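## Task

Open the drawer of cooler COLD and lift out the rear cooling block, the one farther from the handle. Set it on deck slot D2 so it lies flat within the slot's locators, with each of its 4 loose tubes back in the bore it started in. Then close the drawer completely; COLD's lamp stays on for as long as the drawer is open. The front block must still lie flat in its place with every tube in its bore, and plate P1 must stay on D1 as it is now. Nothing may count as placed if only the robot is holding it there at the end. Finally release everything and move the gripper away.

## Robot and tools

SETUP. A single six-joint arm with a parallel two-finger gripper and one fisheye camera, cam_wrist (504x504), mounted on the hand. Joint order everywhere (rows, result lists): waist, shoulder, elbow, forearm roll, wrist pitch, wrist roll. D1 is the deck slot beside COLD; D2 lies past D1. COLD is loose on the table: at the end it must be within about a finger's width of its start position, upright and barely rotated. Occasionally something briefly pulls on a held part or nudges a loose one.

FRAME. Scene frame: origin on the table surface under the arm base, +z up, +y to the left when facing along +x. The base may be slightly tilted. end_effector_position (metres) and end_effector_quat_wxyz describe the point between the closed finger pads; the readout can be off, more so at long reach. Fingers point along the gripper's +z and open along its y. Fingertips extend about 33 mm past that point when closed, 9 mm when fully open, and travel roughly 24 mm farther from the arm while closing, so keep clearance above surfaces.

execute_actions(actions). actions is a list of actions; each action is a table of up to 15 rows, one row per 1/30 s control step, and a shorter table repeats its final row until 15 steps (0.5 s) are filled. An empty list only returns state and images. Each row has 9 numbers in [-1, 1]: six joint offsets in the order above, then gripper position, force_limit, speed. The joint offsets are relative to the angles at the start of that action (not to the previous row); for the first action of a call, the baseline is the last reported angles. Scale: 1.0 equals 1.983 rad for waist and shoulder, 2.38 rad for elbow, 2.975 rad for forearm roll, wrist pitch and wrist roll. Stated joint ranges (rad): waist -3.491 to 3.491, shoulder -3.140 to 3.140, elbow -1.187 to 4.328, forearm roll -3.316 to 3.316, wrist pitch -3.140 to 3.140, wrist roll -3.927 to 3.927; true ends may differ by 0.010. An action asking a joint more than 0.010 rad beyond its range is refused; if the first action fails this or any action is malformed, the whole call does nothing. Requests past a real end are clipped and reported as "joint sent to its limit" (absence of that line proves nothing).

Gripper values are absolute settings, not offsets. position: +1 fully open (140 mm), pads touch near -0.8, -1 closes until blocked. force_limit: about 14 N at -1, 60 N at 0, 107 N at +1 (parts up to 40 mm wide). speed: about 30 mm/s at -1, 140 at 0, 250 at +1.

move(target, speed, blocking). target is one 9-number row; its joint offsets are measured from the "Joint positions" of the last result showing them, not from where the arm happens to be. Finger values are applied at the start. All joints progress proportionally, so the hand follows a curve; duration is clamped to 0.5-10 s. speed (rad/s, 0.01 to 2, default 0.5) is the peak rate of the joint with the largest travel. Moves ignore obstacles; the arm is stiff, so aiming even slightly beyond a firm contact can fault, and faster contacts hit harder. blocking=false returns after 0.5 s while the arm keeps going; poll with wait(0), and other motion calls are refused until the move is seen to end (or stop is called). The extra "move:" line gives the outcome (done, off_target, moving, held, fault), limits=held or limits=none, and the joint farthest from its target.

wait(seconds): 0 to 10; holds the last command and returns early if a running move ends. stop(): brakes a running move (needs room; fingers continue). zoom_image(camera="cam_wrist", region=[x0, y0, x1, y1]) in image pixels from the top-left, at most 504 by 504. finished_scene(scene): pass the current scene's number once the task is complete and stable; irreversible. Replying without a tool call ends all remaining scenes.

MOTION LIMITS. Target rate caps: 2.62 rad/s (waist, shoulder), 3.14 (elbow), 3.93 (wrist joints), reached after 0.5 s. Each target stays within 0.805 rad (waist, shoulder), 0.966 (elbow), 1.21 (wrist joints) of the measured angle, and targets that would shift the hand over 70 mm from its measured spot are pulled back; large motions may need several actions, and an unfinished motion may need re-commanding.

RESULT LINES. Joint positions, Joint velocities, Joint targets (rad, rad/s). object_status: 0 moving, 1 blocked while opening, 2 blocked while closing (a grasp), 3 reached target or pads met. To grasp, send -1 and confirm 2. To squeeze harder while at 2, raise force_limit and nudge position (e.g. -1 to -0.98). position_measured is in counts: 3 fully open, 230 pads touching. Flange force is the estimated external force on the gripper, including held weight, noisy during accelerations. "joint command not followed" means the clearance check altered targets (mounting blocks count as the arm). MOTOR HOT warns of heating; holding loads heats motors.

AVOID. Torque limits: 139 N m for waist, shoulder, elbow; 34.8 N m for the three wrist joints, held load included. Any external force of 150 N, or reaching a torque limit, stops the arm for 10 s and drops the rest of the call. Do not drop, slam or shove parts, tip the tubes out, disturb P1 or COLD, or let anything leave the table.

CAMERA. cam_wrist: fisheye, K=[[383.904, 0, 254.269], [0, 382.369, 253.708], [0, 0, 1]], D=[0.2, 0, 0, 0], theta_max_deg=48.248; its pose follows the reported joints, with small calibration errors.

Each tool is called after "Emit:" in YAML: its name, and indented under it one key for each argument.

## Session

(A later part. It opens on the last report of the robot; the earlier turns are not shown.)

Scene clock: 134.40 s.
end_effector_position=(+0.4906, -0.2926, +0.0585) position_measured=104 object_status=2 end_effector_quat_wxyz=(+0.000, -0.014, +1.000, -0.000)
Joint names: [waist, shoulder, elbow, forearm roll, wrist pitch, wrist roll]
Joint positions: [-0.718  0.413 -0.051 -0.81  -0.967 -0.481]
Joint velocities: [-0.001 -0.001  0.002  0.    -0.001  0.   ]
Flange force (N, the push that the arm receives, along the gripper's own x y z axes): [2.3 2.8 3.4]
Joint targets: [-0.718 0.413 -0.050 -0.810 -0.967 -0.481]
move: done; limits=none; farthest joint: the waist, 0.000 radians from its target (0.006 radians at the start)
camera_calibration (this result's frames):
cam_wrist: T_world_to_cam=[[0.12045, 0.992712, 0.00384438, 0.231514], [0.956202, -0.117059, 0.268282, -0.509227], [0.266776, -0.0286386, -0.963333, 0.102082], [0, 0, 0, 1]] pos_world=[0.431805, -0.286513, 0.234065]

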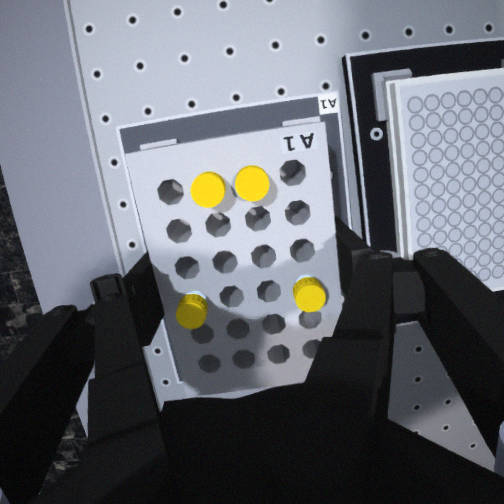

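Emit:
move:
  target: [0.0015,0.0001,0.0017,0.0006,-0.0002,-0.001,-1,0.3,-0.8]
  speed: 0.02

Emit:
move:
  target: [0.0018,0.0027,0.0003,-0.0008,0.0018,0.0006,-1,0.3,-0.8]
  speed: 0.01

Scene clock: 136.83 s.
end_effector_position=(+0.4932, -0.2922, +0.0585) position_measured=104 object_status=2 end_effector_quat_wxyz=(+0.000, -0.015, +1.000, -0.001)
Joint names: [waist, shoulder, elbow, forearm roll, wrist pitch, wrist roll]
Joint positions: [-0.715  0.413 -0.047 -0.808 -0.967 -0.484]
Joint velocities: [ 0.     0.002  0.002 -0.    -0.    -0.001]
Flange force (N, the push that the arm receives, along the gripper's own x y z axes): [0.4 -1.3 2.5]
Joint targets: [-0.715 0.413 -0.046 -0.808 -0.967 -0.484]
move: done; limits=none; farthest joint: the shoulder, 0.001 radians from its target (0.001 radians at the start)
camera_calibration (this result's frames):
cam_wrist: T_world_to_cam=[[0.117788, 0.993032, 0.00371255, 0.232181], [0.956445, -0.114452, 0.268538, -0.510948], [0.267092, -0.0280797, -0.963262, 0.101424], [0, 0, 0, 1]] pos_world=[0.434257, -0.286194, 0.234045]

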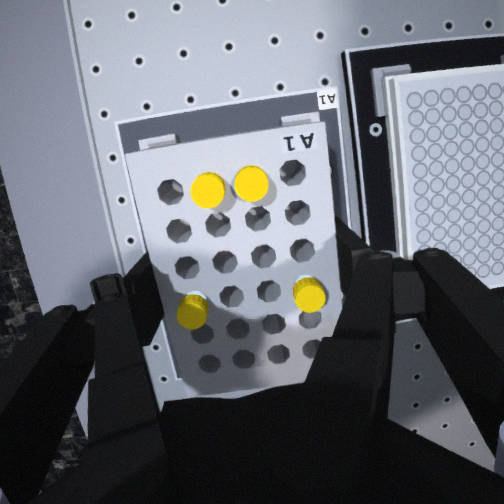

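Scene clock: 137.60 s.
end_effector_position=(+0.4932, -0.2922, +0.0551) position_measured=104 object_status=2 end_effector_quat_wxyz=(+0.000, -0.015, +1.000, -0.000)
Joint names: [waist, shoulder, elbow, forearm roll, wrist pitch, wrist roll]
Joint positions: [-0.711  0.418 -0.046 -0.81  -0.962 -0.482]
Joint velocities: [ 0.     0.    -0.     0.     0.001  0.   ]
Flange force (N, the push that the arm receives, along the gripper's own x y z axes): [3.2 2.5 1.8]
Joint targets: [-0.711 0.418 -0.046 -0.810 -0.962 -0.482]
move: done; limits=none; farthest joint: the waist, 0.000 radians from its target (0.003 radians at the start)
camera_calibration (this result's frames):
cam_wrist: T_world_to_cam=[[0.117403, 0.993077, 0.00383294, 0.232412], [0.956513, -0.114116, 0.268442, -0.509946], [0.267021, -0.0278496, -0.963288, 0.0981986], [0, 0, 0, 1]] pos_world=[0.434263, -0.286261, 0.230594]

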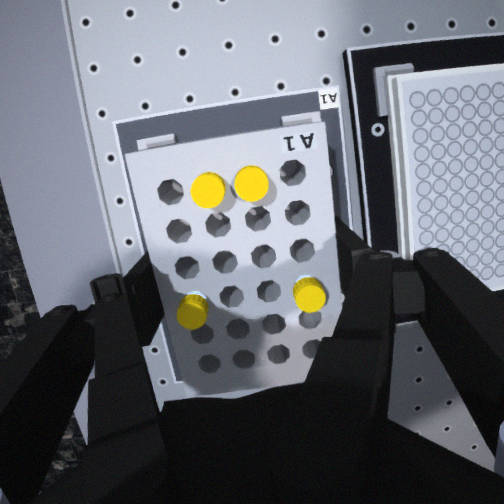

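Emit:
move:
  target: [0.0008,0.0011,0.0001,-0.0003,0.0008,0.0004,-1,0.3,-0.8]
  speed: 0.01

Emit:
zoom_image:
  camera: "cam_wrist"
  region: [90,60,390,260]

Scene clock: 138.67 s.
end_effector_position=(+0.4932, -0.2922, +0.0536) position_measured=104 object_status=2 end_effector_quat_wxyz=(+0.000, -0.015, +1.000, -0.001)
Joint names: [waist, shoulder, elbow, forearm roll, wrist pitch, wrist roll]
Joint positions: [-0.71   0.42  -0.046 -0.811 -0.96  -0.481]
Joint velocities: [ 0.     0.001 -0.001 -0.001 -0.     0.001]
Flange force (N, the push that the arm receives, along the gripper's own x y z axes): [7.8 9.2 -21.2]
Joint targets: [-0.710 0.420 -0.046 -0.811 -0.960 -0.481]
move: done; limits=none; farthest joint: the waist, 0.000 radians from its target (0.002 radians at the start)
camera_calibration (this result's frames):
cam_wrist: T_world_to_cam=[[0.116686, 0.993162, 0.00373904, 0.232812], [0.95661, -0.113402, 0.268398, -0.509396], [0.266986, -0.0277414, -0.963301, 0.096847], [0, 0, 0, 1]] pos_world=[0.43427, -0.286299, 0.229143]

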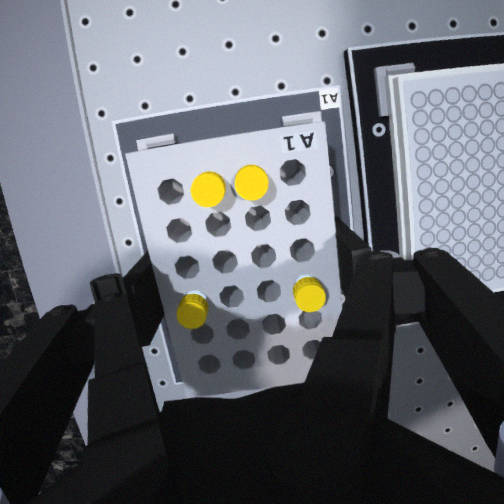

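Region (90, 60, 390, 260) of cam_wrist's 504x504 image, scaled by 1.680, with more detail than that image has.

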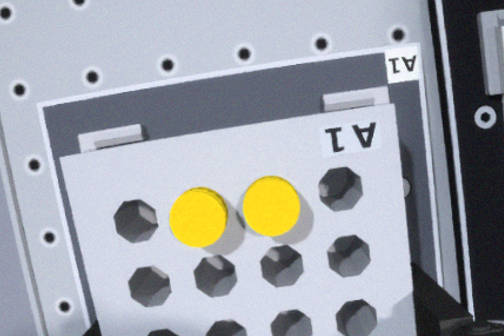

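Emit:
move:
  target: [0,0,0,0,0,0,0.38,0,-0.8]

Emit:
move:
  target: [-0.0575,-0.0676,0.0115,0.0208,-0.0639,-0.0128,0.38,0,0]
  speed: 0.2

Scene clock: 139.87 s.
end_effector_position=(+0.4932, -0.2922, +0.0536) position_measured=81 object_status=3 end_effector_quat_wxyz=(+0.000, -0.015, +1.000, -0.000)
Joint names: [waist, shoulder, elbow, forearm roll, wrist pitch, wrist roll]
Joint positions: [-0.71   0.42  -0.045 -0.811 -0.96  -0.481]
Joint velocities: [ 0.    -0.001  0.001  0.    -0.    -0.001]
Flange force (N, the push that the arm receives, along the gripper's own x y z axes): [0.8 0.4 -4.2]
Joint targets: [-0.710 0.420 -0.046 -0.811 -0.960 -0.481]
move: done; limits=none; farthest joint: the elbow, 0.001 radians from its target (0.000 radians at the start)
camera_calibration (this result's frames):
cam_wrist: T_world_to_cam=[[0.116811, 0.993147, 0.00384569, 0.232714], [0.956553, -0.113546, 0.26854, -0.509467], [0.267137, -0.0276897, -0.963261, 0.0967256], [0, 0, 0, 1]] pos_world=[0.434309, -0.286289, 0.229089]

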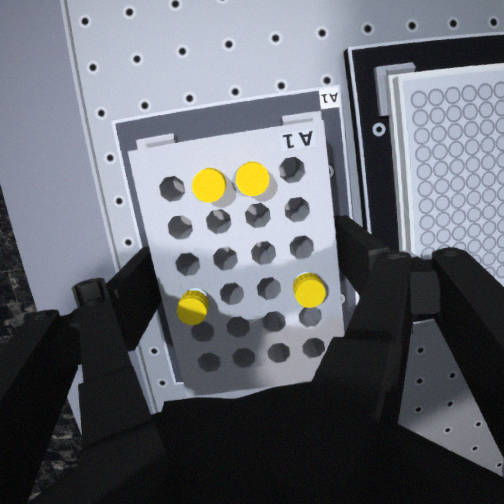

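Scene clock: 141.23 s.
end_effector_position=(+0.4981, -0.2922, +0.1596) position_measured=81 object_status=3 end_effector_quat_wxyz=(+0.001, -0.018, +1.000, +0.001)
Joint names: [waist, shoulder, elbow, forearm roll, wrist pitch, wrist roll]
Joint positions: [-0.824  0.286 -0.018 -0.749 -1.15  -0.519]
Joint velocities: [-0.001 -0.001 -0.    -0.001 -0.001 -0.   ]
Flange force (N, the push that the arm receives, along the gripper's own x y z axes): [0.4 0.6 -4.5]
Joint targets: [-0.824 0.286 -0.018 -0.749 -1.150 -0.519]
move: done; limits=none; farthest joint: the waist, 0.000 radians from its target (0.114 radians at the start)
camera_calibration (this result's frames):
cam_wrist: T_world_to_cam=[[0.112438, 0.993639, 0.00619675, 0.233659], [0.95661, -0.109931, 0.269837, -0.54181], [0.268802, -0.0244121, -0.962886, 0.197675], [0, 0, 0, 1]] pos_world=[0.438894, -0.286909, 0.335091]

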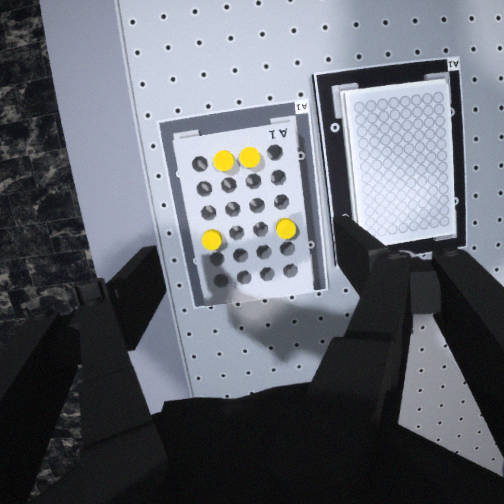

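Emit:
zoom_image:
  camera: "cam_wrist"
  region: [150,90,350,310]

Emit:
move:
  target: [0.0393,-0.2179,-0.0887,0.0218,-0.0393,0.4894,0.38,0,0]
  speed: 1.0

Emit:
zoom_image:
  camera: "cam_wrist"
  region: [130,0,330,140]

Region (150, 90, 350, 310) of cam_wrist's 504x504 image, scaled by 2.291, with more detail than that image has; it fills the left 458 columns of this view, and the rest is white.

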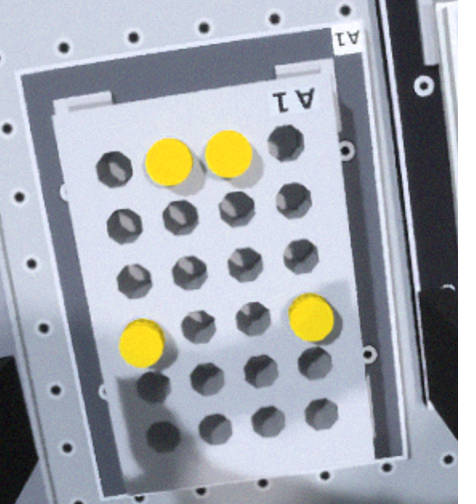

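Scene clock: 143.87 s.
end_effector_position=(+0.4797, -0.1500, +0.2523) position_measured=81 object_status=3 end_effector_quat_wxyz=(-0.000, +0.754, -0.657, +0.000)
Joint names: [waist, shoulder, elbow, forearm roll, wrist pitch, wrist roll]
Joint positions: [-0.746 -0.146 -0.229 -0.685 -1.267  0.937]
Joint velocities: [ 0.    -0.001 -0.003  0.001 -0.     0.001]
Flange force (N, the push that the arm receives, along the gripper's own x y z axes): [0.5 0.2 -3.3]
Joint targets: [-0.746 -0.146 -0.229 -0.685 -1.267 0.937]
move: done; limits=none; farthest joint: the waist, 0.000 radians from its target (0.078 radians at the start)
camera_calibration (this result's frames):
cam_wrist: T_world_to_cam=[[-0.999944, 0.00974529, 0.00417459, 0.480427], [0.0105069, 0.963498, 0.267509, 0.0818544], [-0.00141525, 0.267538, -0.963546, 0.468923], [0, 0, 0, 1]] pos_world=[0.480203, -0.209003, 0.427927]

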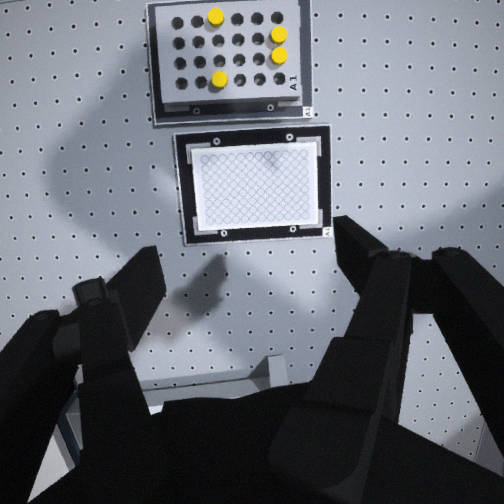

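Region (130, 0, 330, 140) of cam_wrist's 504x504 image, scaled by 2.520, with more detail than that image has; it fills the top 353 rows of this view, and the rest is white.

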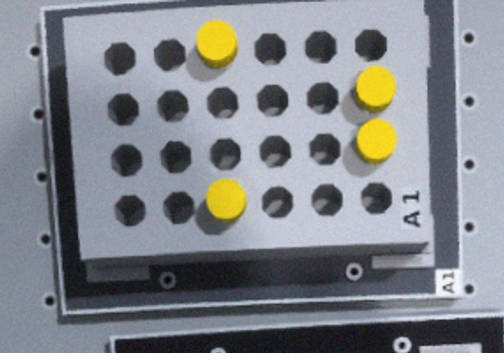

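Emit:
move:
  target: [0.5835,-0.1861,-0.0954,0.2195,0.115,-0.9593,1,0,0]
  speed: 1.5

Emit:
move:
  target: [0.1215,-0.122,-0.1777,0.077,0.046,-0.113,1,0,0]
  speed: 0.7

Emit:
move:
  target: [-0.01,0.135,-0.06,0.05,0.145,-0.06,1,0,0]

Emit:
move:
  target: [-0.0136,0.017,0.0246,-0.0232,-0.0063,0.0292,1,0,0]
  speed: 0.2

Scene clock: 148.07 s.
end_effector_position=(+0.5304, +0.1533, +0.2019) position_measured=3 object_status=3 end_effector_quat_wxyz=(+0.001, -0.070, +0.998, -0.000)
Joint names: [waist, shoulder, elbow, forearm roll, wrist pitch, wrist roll]
Joint positions: [ 0.411 -0.515 -0.456 -0.032 -0.925 -1.917]
Joint velocities: [ 0.    -0.001  0.002  0.     0.    -0.001]
Flange force (N, the push that the arm receives, along the gripper's own x y z axes): [2.4 -4.7 -4.8]
Joint targets: [0.411 -0.515 -0.456 -0.032 -0.925 -1.917]
move: done; limits=none; farthest joint: the waist, 0.000 radians from its target (1.157 radians at the start)
camera_calibration (this result's frames):
cam_wrist: T_world_to_cam=[[0.00735672, 0.999962, 0.00459773, -0.157749], [0.963234, -0.0083212, 0.268533, -0.55395], [0.268562, 0.00245316, -0.963259, 0.236599], [0, 0, 0, 1]] pos_world=[0.471203, 0.152554, 0.377385]

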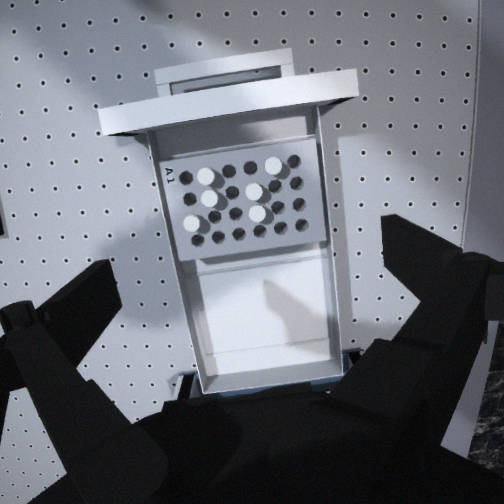

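Scene clock: 149.23 s.
end_effector_position=(+0.4102, +0.1273, +0.1537) position_measured=3 object_status=3 end_effector_quat_wxyz=(-0.007, -0.076, +0.997, -0.011)
Joint names: [waist, shoulder, elbow, forearm roll, wrist pitch, wrist roll]
Joint positions: [ 0.652 -0.757 -0.879  0.197 -0.788 -2.253]
Joint velocities: [ 0.001 -0.001 -0.002  0.001  0.    -0.001]
Flange force (N, the push that the arm receives, along the gripper's own x y z axes): no reading
Joint targets: [0.652 -0.757 -0.879 0.198 -0.788 -2.253]
move: done; limits=none; farthest joint: the waist, 0.000 radians from its target (0.241 radians at the start)
camera_calibration (this result's frames):
cam_wrist: T_world_to_cam=[[-0.00344318, 0.999833, -0.0179272, -0.122816], [0.966718, 0.00791431, 0.255723, -0.426988], [0.255822, -0.0164501, -0.966584, 0.230745], [0, 0, 0, 1]] pos_world=[0.353324, 0.129971, 0.330023]

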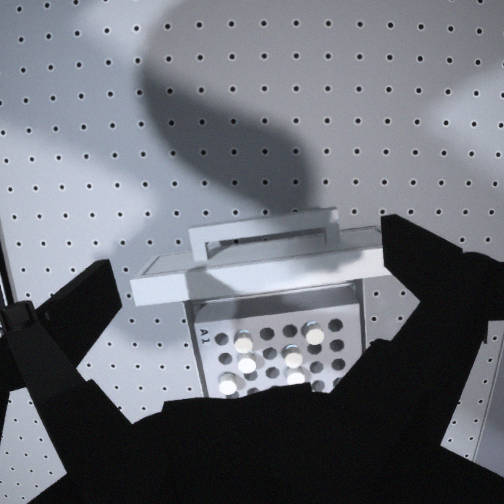

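Scene clock: 150.60 s.
end_effector_position=(+0.3922, +0.1347, +0.0544) position_measured=3 object_status=3 end_effector_quat_wxyz=(+0.002, -0.070, +0.998, +0.001)
Joint names: [waist, shoulder, elbow, forearm roll, wrist pitch, wrist roll]
Joint positions: [ 0.632 -0.489 -1.022  0.346 -0.356 -2.432]
Joint velocities: [-0.    -0.    -0.001  0.001  0.001 -0.001]
Flange force (N, the push that the arm receives, along the gripper's own x y z axes): no reading
Joint targets: [0.632 -0.489 -1.022 0.346 -0.356 -2.432]
move: done; limits=none; farthest joint: the waist, 0.000 radians from its target (0.020 radians at the start)
camera_calibration (this result's frames):
cam_wrist: T_world_to_cam=[[0.00842076, 0.999944, 0.00639056, -0.137968], [0.96225, -0.00984158, 0.271988, -0.380989], [0.272035, 0.00385897, -0.96228, 0.130082], [0, 0, 0, 1]] pos_world=[0.332382, 0.133709, 0.229681]

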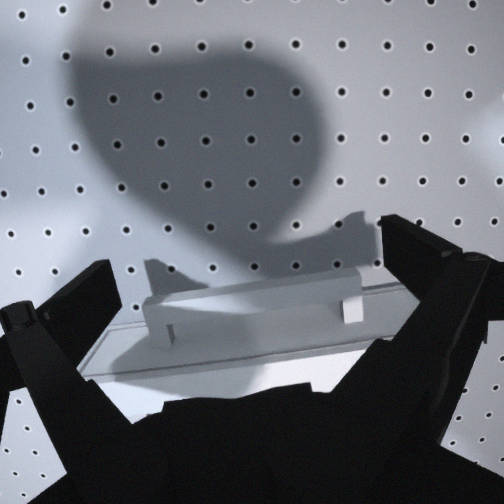

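Scene clock: 151.47 s.
end_effector_position=(+0.4063, +0.1355, +0.0542) position_measured=3 object_status=3 end_effector_quat_wxyz=(+0.001, -0.069, +0.998, +0.000)
Joint names: [waist, shoulder, elbow, forearm roll, wrist pitch, wrist roll]
Joint positions: [ 0.606 -0.456 -0.963  0.277 -0.375 -2.345]
Joint velocities: [ 0.     0.     0.001 -0.001 -0.     0.001]
Flange force (N, the push that the arm receives, along the gripper's own x y z axes): no reading
Joint targets: [0.606 -0.456 -0.963 0.277 -0.375 -2.345]
move: done; limits=none; farthest joint: the waist, 0.000 radians from its target (0.027 radians at the start)
camera_calibration (this result's frames):
cam_wrist: T_world_to_cam=[[0.00922525, 0.999943, 0.005411, -0.139199], [0.962942, -0.0103423, 0.26951, -0.394594], [0.269551, 0.00272418, -0.962982, 0.12726], [0, 0, 0, 1]] pos_world=[0.346953, 0.134764, 0.22965]

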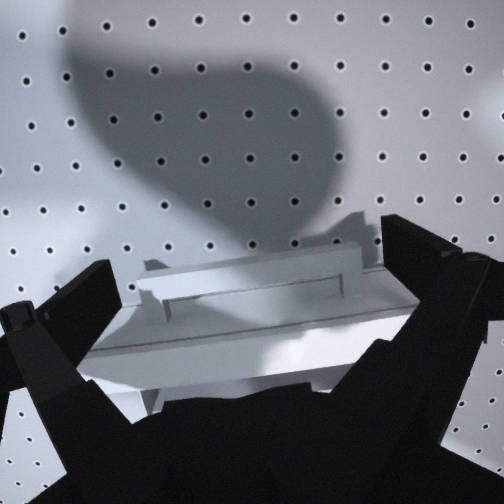

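Emit:
move:
  target: [0,0,0,0,0,0,-1,-0.9,-0.3]

Emit:
move:
  target: [-0.0216,0.0269,0.0395,-0.0314,-0.011,0.0413,-1,-0.9,-0.3]
  speed: 0.1

Emit:
move:
  target: [-0.0277,0.035,0.0529,-0.0334,-0.0164,0.0454,-1,-0.9,-0.3]
  speed: 0.1

Emit:
move:
  target: [-0.0344,0.0468,0.0715,-0.0331,-0.0253,0.047,-1,-0.9,-0.3]
  speed: 0.12

Emit:
move:
  target: [-0.028,0.0447,0.0683,-0.0207,-0.0257,0.0311,-1,-0.9,-0.3]
  speed: 0.12

Emit:
move:
  target: [-0.0224,0.0438,0.068,-0.0128,-0.0265,0.0204,-1,-0.9,-0.3]
  speed: 0.12

Emit:
move:
  target: [-0.0163,0.0419,0.0632,-0.0069,-0.0245,0.0115,-1,-0.9,-0.3]
  speed: 0.08

Scene clock: 153.17 s.
end_effector_position=(+0.4064, +0.1356, +0.0542) position_measured=59 object_status=2 end_effector_quat_wxyz=(+0.001, -0.069, +0.998, +0.000)
Joint names: [waist, shoulder, elbow, forearm roll, wrist pitch, wrist roll]
Joint positions: [ 0.606 -0.456 -0.963  0.277 -0.375 -2.345]
Joint velocities: [ 0.     0.001 -0.002  0.001  0.    -0.   ]
Flange force (N, the push that the arm receives, along the gripper's own x y z axes): no reading
Joint targets: [0.606 -0.456 -0.963 0.277 -0.375 -2.345]
move: done; limits=none; farthest joint: the waist, 0.000 radians from its target (0.000 radians at the start)
camera_calibration (this result's frames):
cam_wrist: T_world_to_cam=[[0.00925899, 0.999942, 0.0054937, -0.139277], [0.962916, -0.0103973, 0.2696, -0.39467], [0.269642, 0.00279375, -0.962957, 0.12721], [0, 0, 0, 1]] pos_world=[0.347023, 0.13481, 0.229666]

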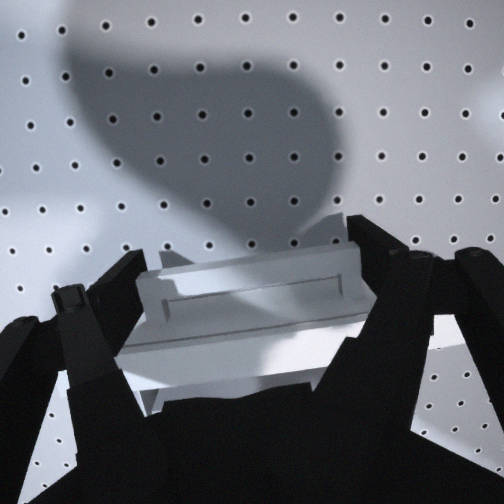

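Scene clock: 154.77 s.
end_effector_position=(+0.4307, +0.1382, +0.0540) position_measured=59 object_status=2 end_effector_quat_wxyz=(+0.000, -0.069, +0.998, -0.000)
Joint names: [waist, shoulder, elbow, forearm roll, wrist pitch, wrist roll]
Joint positions: [ 0.563 -0.402 -0.869  0.184 -0.408 -2.222]
Joint velocities: [-0.     0.     0.001 -0.    -0.     0.001]
Flange force (N, the push that the arm receives, along the gripper's own x y z axes): no reading
Joint targets: [0.563 -0.402 -0.869 0.184 -0.408 -2.222]
move: done; limits=none; farthest joint: the waist, 0.000 radians from its target (0.042 radians at the start)
camera_calibration (this result's frames):
cam_wrist: T_world_to_cam=[[0.00887783, 0.99995, 0.00458606, -0.141958], [0.963351, -0.00978232, 0.268067, -0.418122], [0.268099, 0.00203813, -0.963389, 0.12127], [0, 0, 0, 1]] pos_world=[0.371546, 0.137614, 0.229566]

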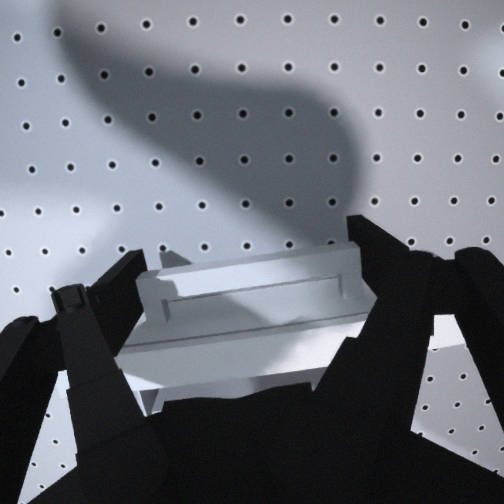

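Scene clock: 156.50 s.
end_effector_position=(+0.4656, +0.1433, +0.0540) position_measured=59 object_status=2 end_effector_quat_wxyz=(+0.001, -0.069, +0.998, +0.000)
Joint names: [waist, shoulder, elbow, forearm roll, wrist pitch, wrist roll]
Joint positions: [ 0.508 -0.333 -0.743  0.084 -0.457 -2.087]
Joint velocities: [ 0.     0.001  0.003 -0.001 -0.     0.001]
Flange force (N, the push that the arm receives, along the gripper's own x y z axes): no reading
Joint targets: [0.508 -0.333 -0.743 0.084 -0.457 -2.087]
move: done; limits=none; farthest joint: the waist, 0.000 radians from its target (0.055 radians at the start)
camera_calibration (this result's frames):
cam_wrist: T_world_to_cam=[[0.00899727, 0.999948, 0.00479647, -0.147444], [0.963178, -0.00995521, 0.268681, -0.451671], [0.268714, 0.00220247, -0.963217, 0.111613], [0, 0, 0, 1]] pos_world=[0.406374, 0.142694, 0.229571]

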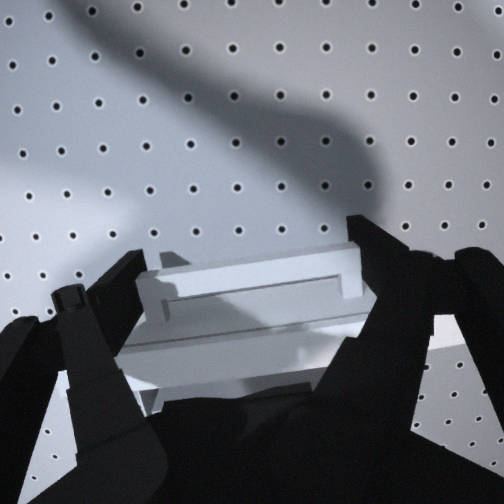

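Scene clock: 158.30 s.
end_effector_position=(+0.5151, +0.1504, +0.0541) position_measured=59 object_status=2 end_effector_quat_wxyz=(+0.001, -0.069, +0.998, +0.000)
Joint names: [waist, shoulder, elbow, forearm roll, wrist pitch, wrist roll]
Joint positions: [ 0.44  -0.24  -0.573 -0.014 -0.532 -1.947]
Joint velocities: [-0.001  0.001  0.002 -0.001 -0.     0.001]
Flange force (N, the push that the arm receives, along the gripper's own x y z axes): [5.9 -24.5 -13.6]
Joint targets: [0.440 -0.240 -0.573 -0.014 -0.532 -1.947]
move: done; limits=none; farthest joint: the forearm roll, 0.001 radians from its target (0.099 radians at the start)
camera_calibration (this result's frames):
cam_wrist: T_world_to_cam=[[0.00902896, 0.999948, 0.00480608, -0.15498], [0.963201, -0.00998812, 0.268595, -0.49926], [0.268629, 0.00220408, -0.963241, 0.0983879], [0, 0, 0, 1]] pos_world=[0.455857, 0.149769, 0.229615]

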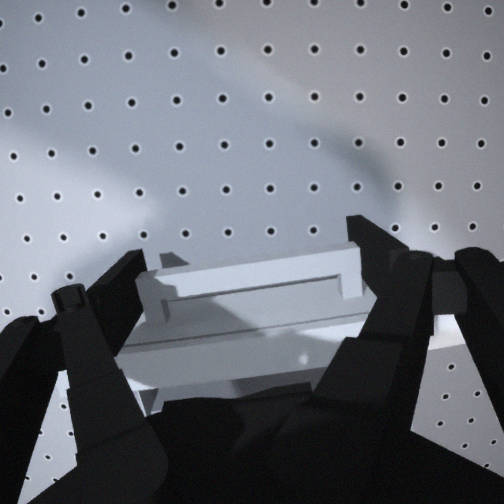

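Scene clock: 160.03 s.
end_effector_position=(+0.5643, +0.1572, +0.0540) position_measured=59 object_status=2 end_effector_quat_wxyz=(+0.000, -0.069, +0.998, +0.000)
Joint names: [waist, shoulder, elbow, forearm roll, wrist pitch, wrist roll]
Joint positions: [ 0.384 -0.151 -0.411 -0.075 -0.608 -1.855]
Joint velocities: [ 0.     0.001  0.003 -0.001 -0.     0.001]
Flange force (N, the push that the arm receives, along the gripper's own x y z axes): [4.4 -28.8 -13.9]
Joint targets: [0.384 -0.151 -0.411 -0.076 -0.608 -1.855]
move: done; limits=none; farthest joint: the waist, 0.000 radians from its target (0.055 radians at the start)
camera_calibration (this result's frames):
cam_wrist: T_world_to_cam=[[0.00880721, 0.99995, 0.00476589, -0.162099], [0.963256, -0.00976329, 0.268409, -0.546683], [0.268442, 0.00222684, -0.963293, 0.0851688], [0, 0, 0, 1]] pos_world=[0.50516, 0.156564, 0.229549]

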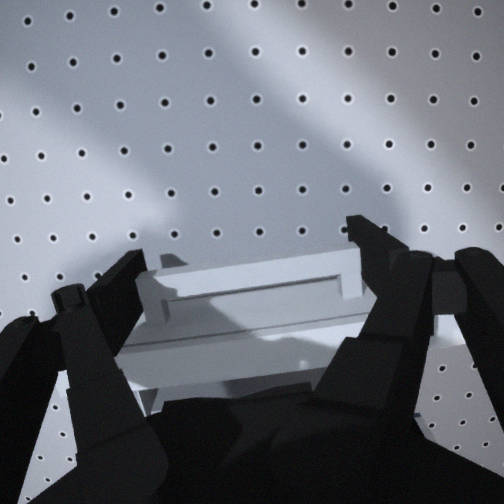

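Scene clock: 161.77 s.
end_effector_position=(+0.6139, +0.1643, +0.0544) position_measured=60 object_status=2 end_effector_quat_wxyz=(+0.000, -0.070, +0.998, +0.000)
Joint names: [waist, shoulder, elbow, forearm roll, wrist pitch, wrist roll]
Joint positions: [ 0.34  -0.065 -0.249 -0.114 -0.687 -1.794]
Joint velocities: [-0.001  0.     0.    -0.002 -0.    -0.   ]
Flange force (N, the push that the arm receives, along the gripper's own x y z axes): [1.7 -16.1 9.2]
Joint targets: [0.340 -0.065 -0.249 -0.114 -0.687 -1.794]
move: done; limits=none; farthest joint: the shoulder, 0.001 radians from its target (0.087 radians at the start)
camera_calibration (this result's frames):
cam_wrist: T_world_to_cam=[[0.00803301, 0.999956, 0.00483264, -0.16914], [0.963295, -0.00903512, 0.268293, -0.594575], [0.268325, 0.00250005, -0.963325, 0.0722803], [0, 0, 0, 1]] pos_world=[0.554715, 0.16358, 0.229967]

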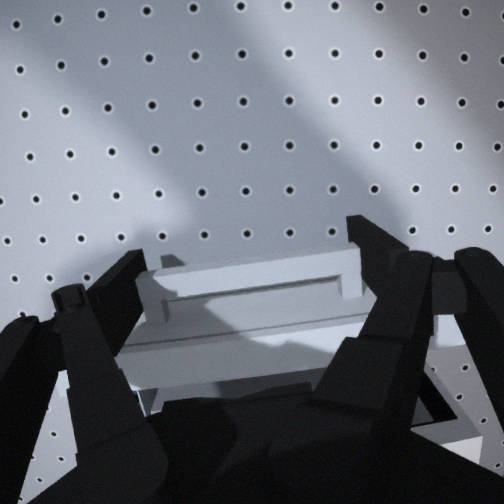

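Scene clock: 163.97 s.
end_effector_position=(+0.6584, +0.1705, +0.0533) position_measured=60 object_status=2 end_effector_quat_wxyz=(-0.001, -0.070, +0.998, -0.001)
Joint names: [waist, shoulder, elbow, forearm roll, wrist pitch, wrist roll]
Joint positions: [ 0.307  0.018 -0.099 -0.134 -0.76  -1.76 ]
Joint velocities: [-0.     0.001  0.003 -0.    -0.     0.001]
Flange force (N, the push that the arm receives, along the gripper's own x y z axes): [2.6 -35.1 -28.2]
Joint targets: [0.307 0.018 -0.099 -0.134 -0.760 -1.760]
move: done; limits=none; farthest joint: the waist, 0.000 radians from its target (0.032 radians at the start)
camera_calibration (this result's frames):
cam_wrist: T_world_to_cam=[[0.00838093, 0.999959, 0.003382, -0.175823], [0.963802, -0.00897912, 0.266469, -0.637375], [0.266488, 0.00102632, -0.963838, 0.0607311], [0, 0, 0, 1]] pos_world=[0.599593, 0.17003, 0.22897]

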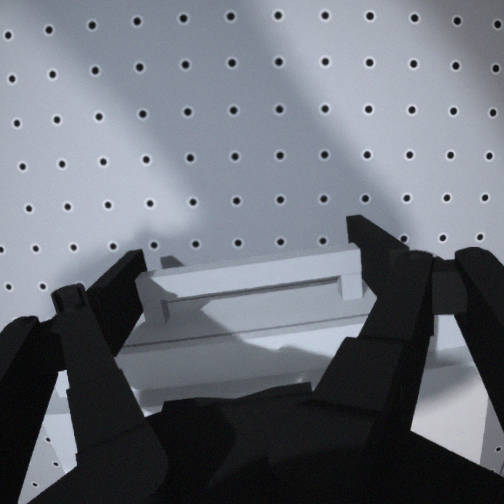

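Emit:
move:
  target: [-0.0011,0.0024,0.0042,-0.0005,-0.0019,0.0008,-1,-0.9,-0.3]
  speed: 0.02

Emit:
move:
  target: [0,0,0,0,0,0,1,0,0]

Emit:
move:
  target: [-0.0247,-0.12,0.0008,-0.0045,-0.0813,0.0067,1,0,0]
  speed: 0.3

Scene clock: 165.47 s.
end_effector_position=(+0.6612, +0.1710, +0.0536) position_measured=60 object_status=2 end_effector_quat_wxyz=(-0.001, -0.070, +0.998, -0.000)
Joint names: [waist, shoulder, elbow, forearm roll, wrist pitch, wrist roll]
Joint positions: [ 0.305  0.023 -0.089 -0.136 -0.766 -1.757]
Joint velocities: [-0.     0.     0.002 -0.001 -0.001  0.   ]
Flange force (N, the push that the arm receives, along the gripper's own x y z axes): [31.7 -19.2 -1.0]
Joint targets: [0.305 0.023 -0.089 -0.136 -0.766 -1.757]
move: done; limits=none; farthest joint: the waist, 0.000 radians from its target (0.003 radians at the start)
camera_calibration (this result's frames):
cam_wrist: T_world_to_cam=[[0.00844189, 0.999957, 0.00374648, -0.1764], [0.963866, -0.00913467, 0.26623, -0.640134], [0.266253, 0.00136362, -0.963902, 0.0603326], [0, 0, 0, 1]] pos_world=[0.602429, 0.170463, 0.229239]

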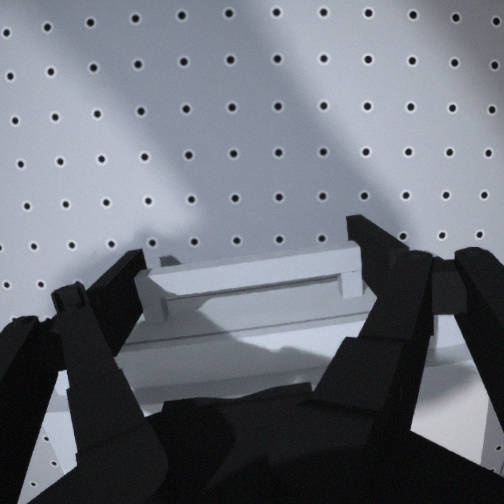

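Scene clock: 165.97 s.
end_effector_position=(+0.6612, +0.1710, +0.0536) position_measured=3 object_status=3 end_effector_quat_wxyz=(-0.001, -0.070, +0.998, -0.000)
Joint names: [waist, shoulder, elbow, forearm roll, wrist pitch, wrist roll]
Joint positions: [ 0.305  0.023 -0.089 -0.136 -0.766 -1.757]
Joint velocities: [-0.     0.     0.     0.001  0.    -0.001]
Flange force (N, the push that the arm receives, along the gripper's own x y z axes): [1.3 -1.0 -5.8]
Joint targets: [0.305 0.023 -0.089 -0.136 -0.766 -1.757]
move: done; limits=none; farthest joint: the waist, 0.000 radians from its target (0.000 radians at the start)
camera_calibration (this result's frames):
cam_wrist: T_world_to_cam=[[0.00844254, 0.999957, 0.003779, -0.176421], [0.963853, -0.00914402, 0.266278, -0.640157], [0.266301, 0.00139433, -0.963889, 0.0603097], [0, 0, 0, 1]] pos_world=[0.602446, 0.170476, 0.229258]

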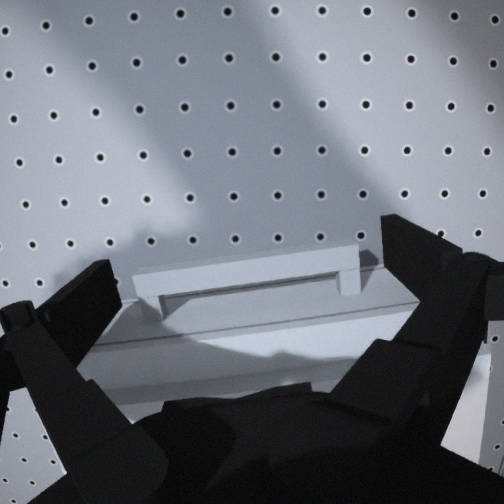

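Scene clock: 167.20 s.
end_effector_position=(+0.6477, +0.1612, +0.1892) position_measured=3 object_status=3 end_effector_quat_wxyz=(+0.000, -0.070, +0.998, +0.000)
Joint names: [waist, shoulder, elbow, forearm roll, wrist pitch, wrist roll]
Joint positions: [ 0.256 -0.215 -0.087 -0.149 -1.007 -1.737]
Joint velocities: [-0.001 -0.003 -0.001 -0.001 -0.001  0.   ]
Flange force (N, the push that the arm receives, along the gripper's own x y z axes): [7.4 1.0 -5.0]
Joint targets: [0.256 -0.215 -0.087 -0.149 -1.007 -1.737]
move: done; limits=none; farthest joint: the wrist pitch, 0.001 radians from its target (0.242 radians at the start)
camera_calibration (this result's frames):
cam_wrist: T_world_to_cam=[[0.0078737, 0.999955, 0.00538419, -0.166941], [0.963293, -0.00902967, 0.2683, -0.663331], [0.268337, 0.00307404, -0.96332, 0.192913], [0, 0, 0, 1]] pos_world=[0.588531, 0.160351, 0.364708]

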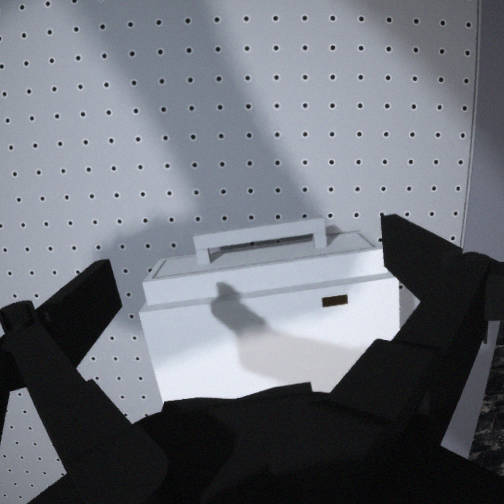

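Emit:
move:
  target: [-0.548,0.2527,0.0266,-0.2014,-0.048,0.937,1,0,0]
  speed: 1.5

Emit:
zoom_image:
  camera: "cam_wrist"
  region: [110,100,400,320]

Scene clock: 170.73 s.
end_effector_position=(+0.4933, -0.2942, +0.1605) position_measured=3 object_status=3 end_effector_quat_wxyz=(-0.000, +0.716, -0.698, +0.000)
Joint names: [waist, shoulder, elbow, forearm roll, wrist pitch, wrist roll]
Joint positions: [-0.831  0.286 -0.024 -0.748 -1.15   1.05 ]
Joint velocities: [ 0.    -0.     0.    -0.001  0.     0.001]
Flange force (N, the push that the arm receives, along the gripper's own x y z axes): [-0.1 -0.1 -4.7]
Joint targets: [-0.831 0.287 -0.024 -0.748 -1.150 1.050]
move: done; limits=none; farthest joint: the wrist roll, 0.001 radians from its target (2.788 radians at the start)
camera_calibration (this result's frames):
cam_wrist: T_world_to_cam=[[-0.992459, 0.122503, 0.00433424, 0.525278], [0.119185, 0.956109, 0.267675, 0.189432], [0.0286469, 0.266173, -0.9635, 0.403756], [0, 0, 0, 1]] pos_world=[0.487173, -0.352935, 0.336035]

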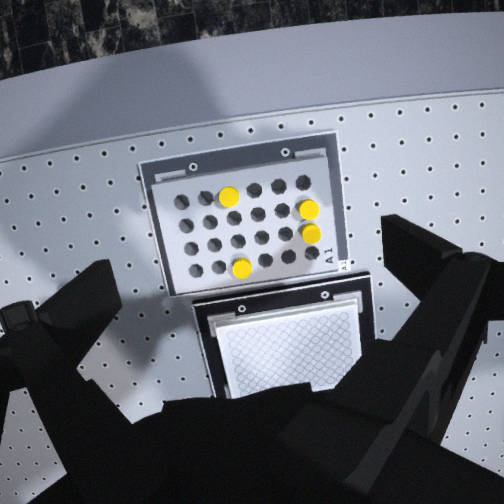

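Region (110, 100, 400, 320) of cam_wrist's 504x504 image, scaled by 1.738, with more detail than that image has; it fills the top 382 rows of this view, and the rest is white.

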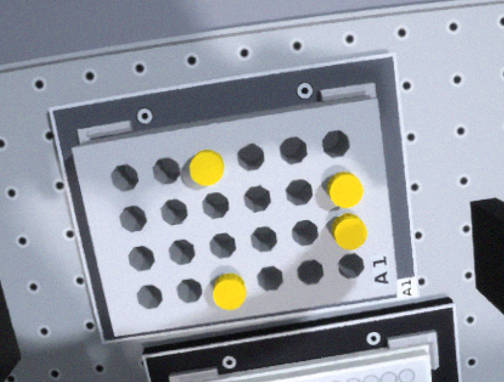

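The block sits inside the locators on this side as well.

Emit:
finished_scene:
  scene: 1

The scene is finished: the task was done.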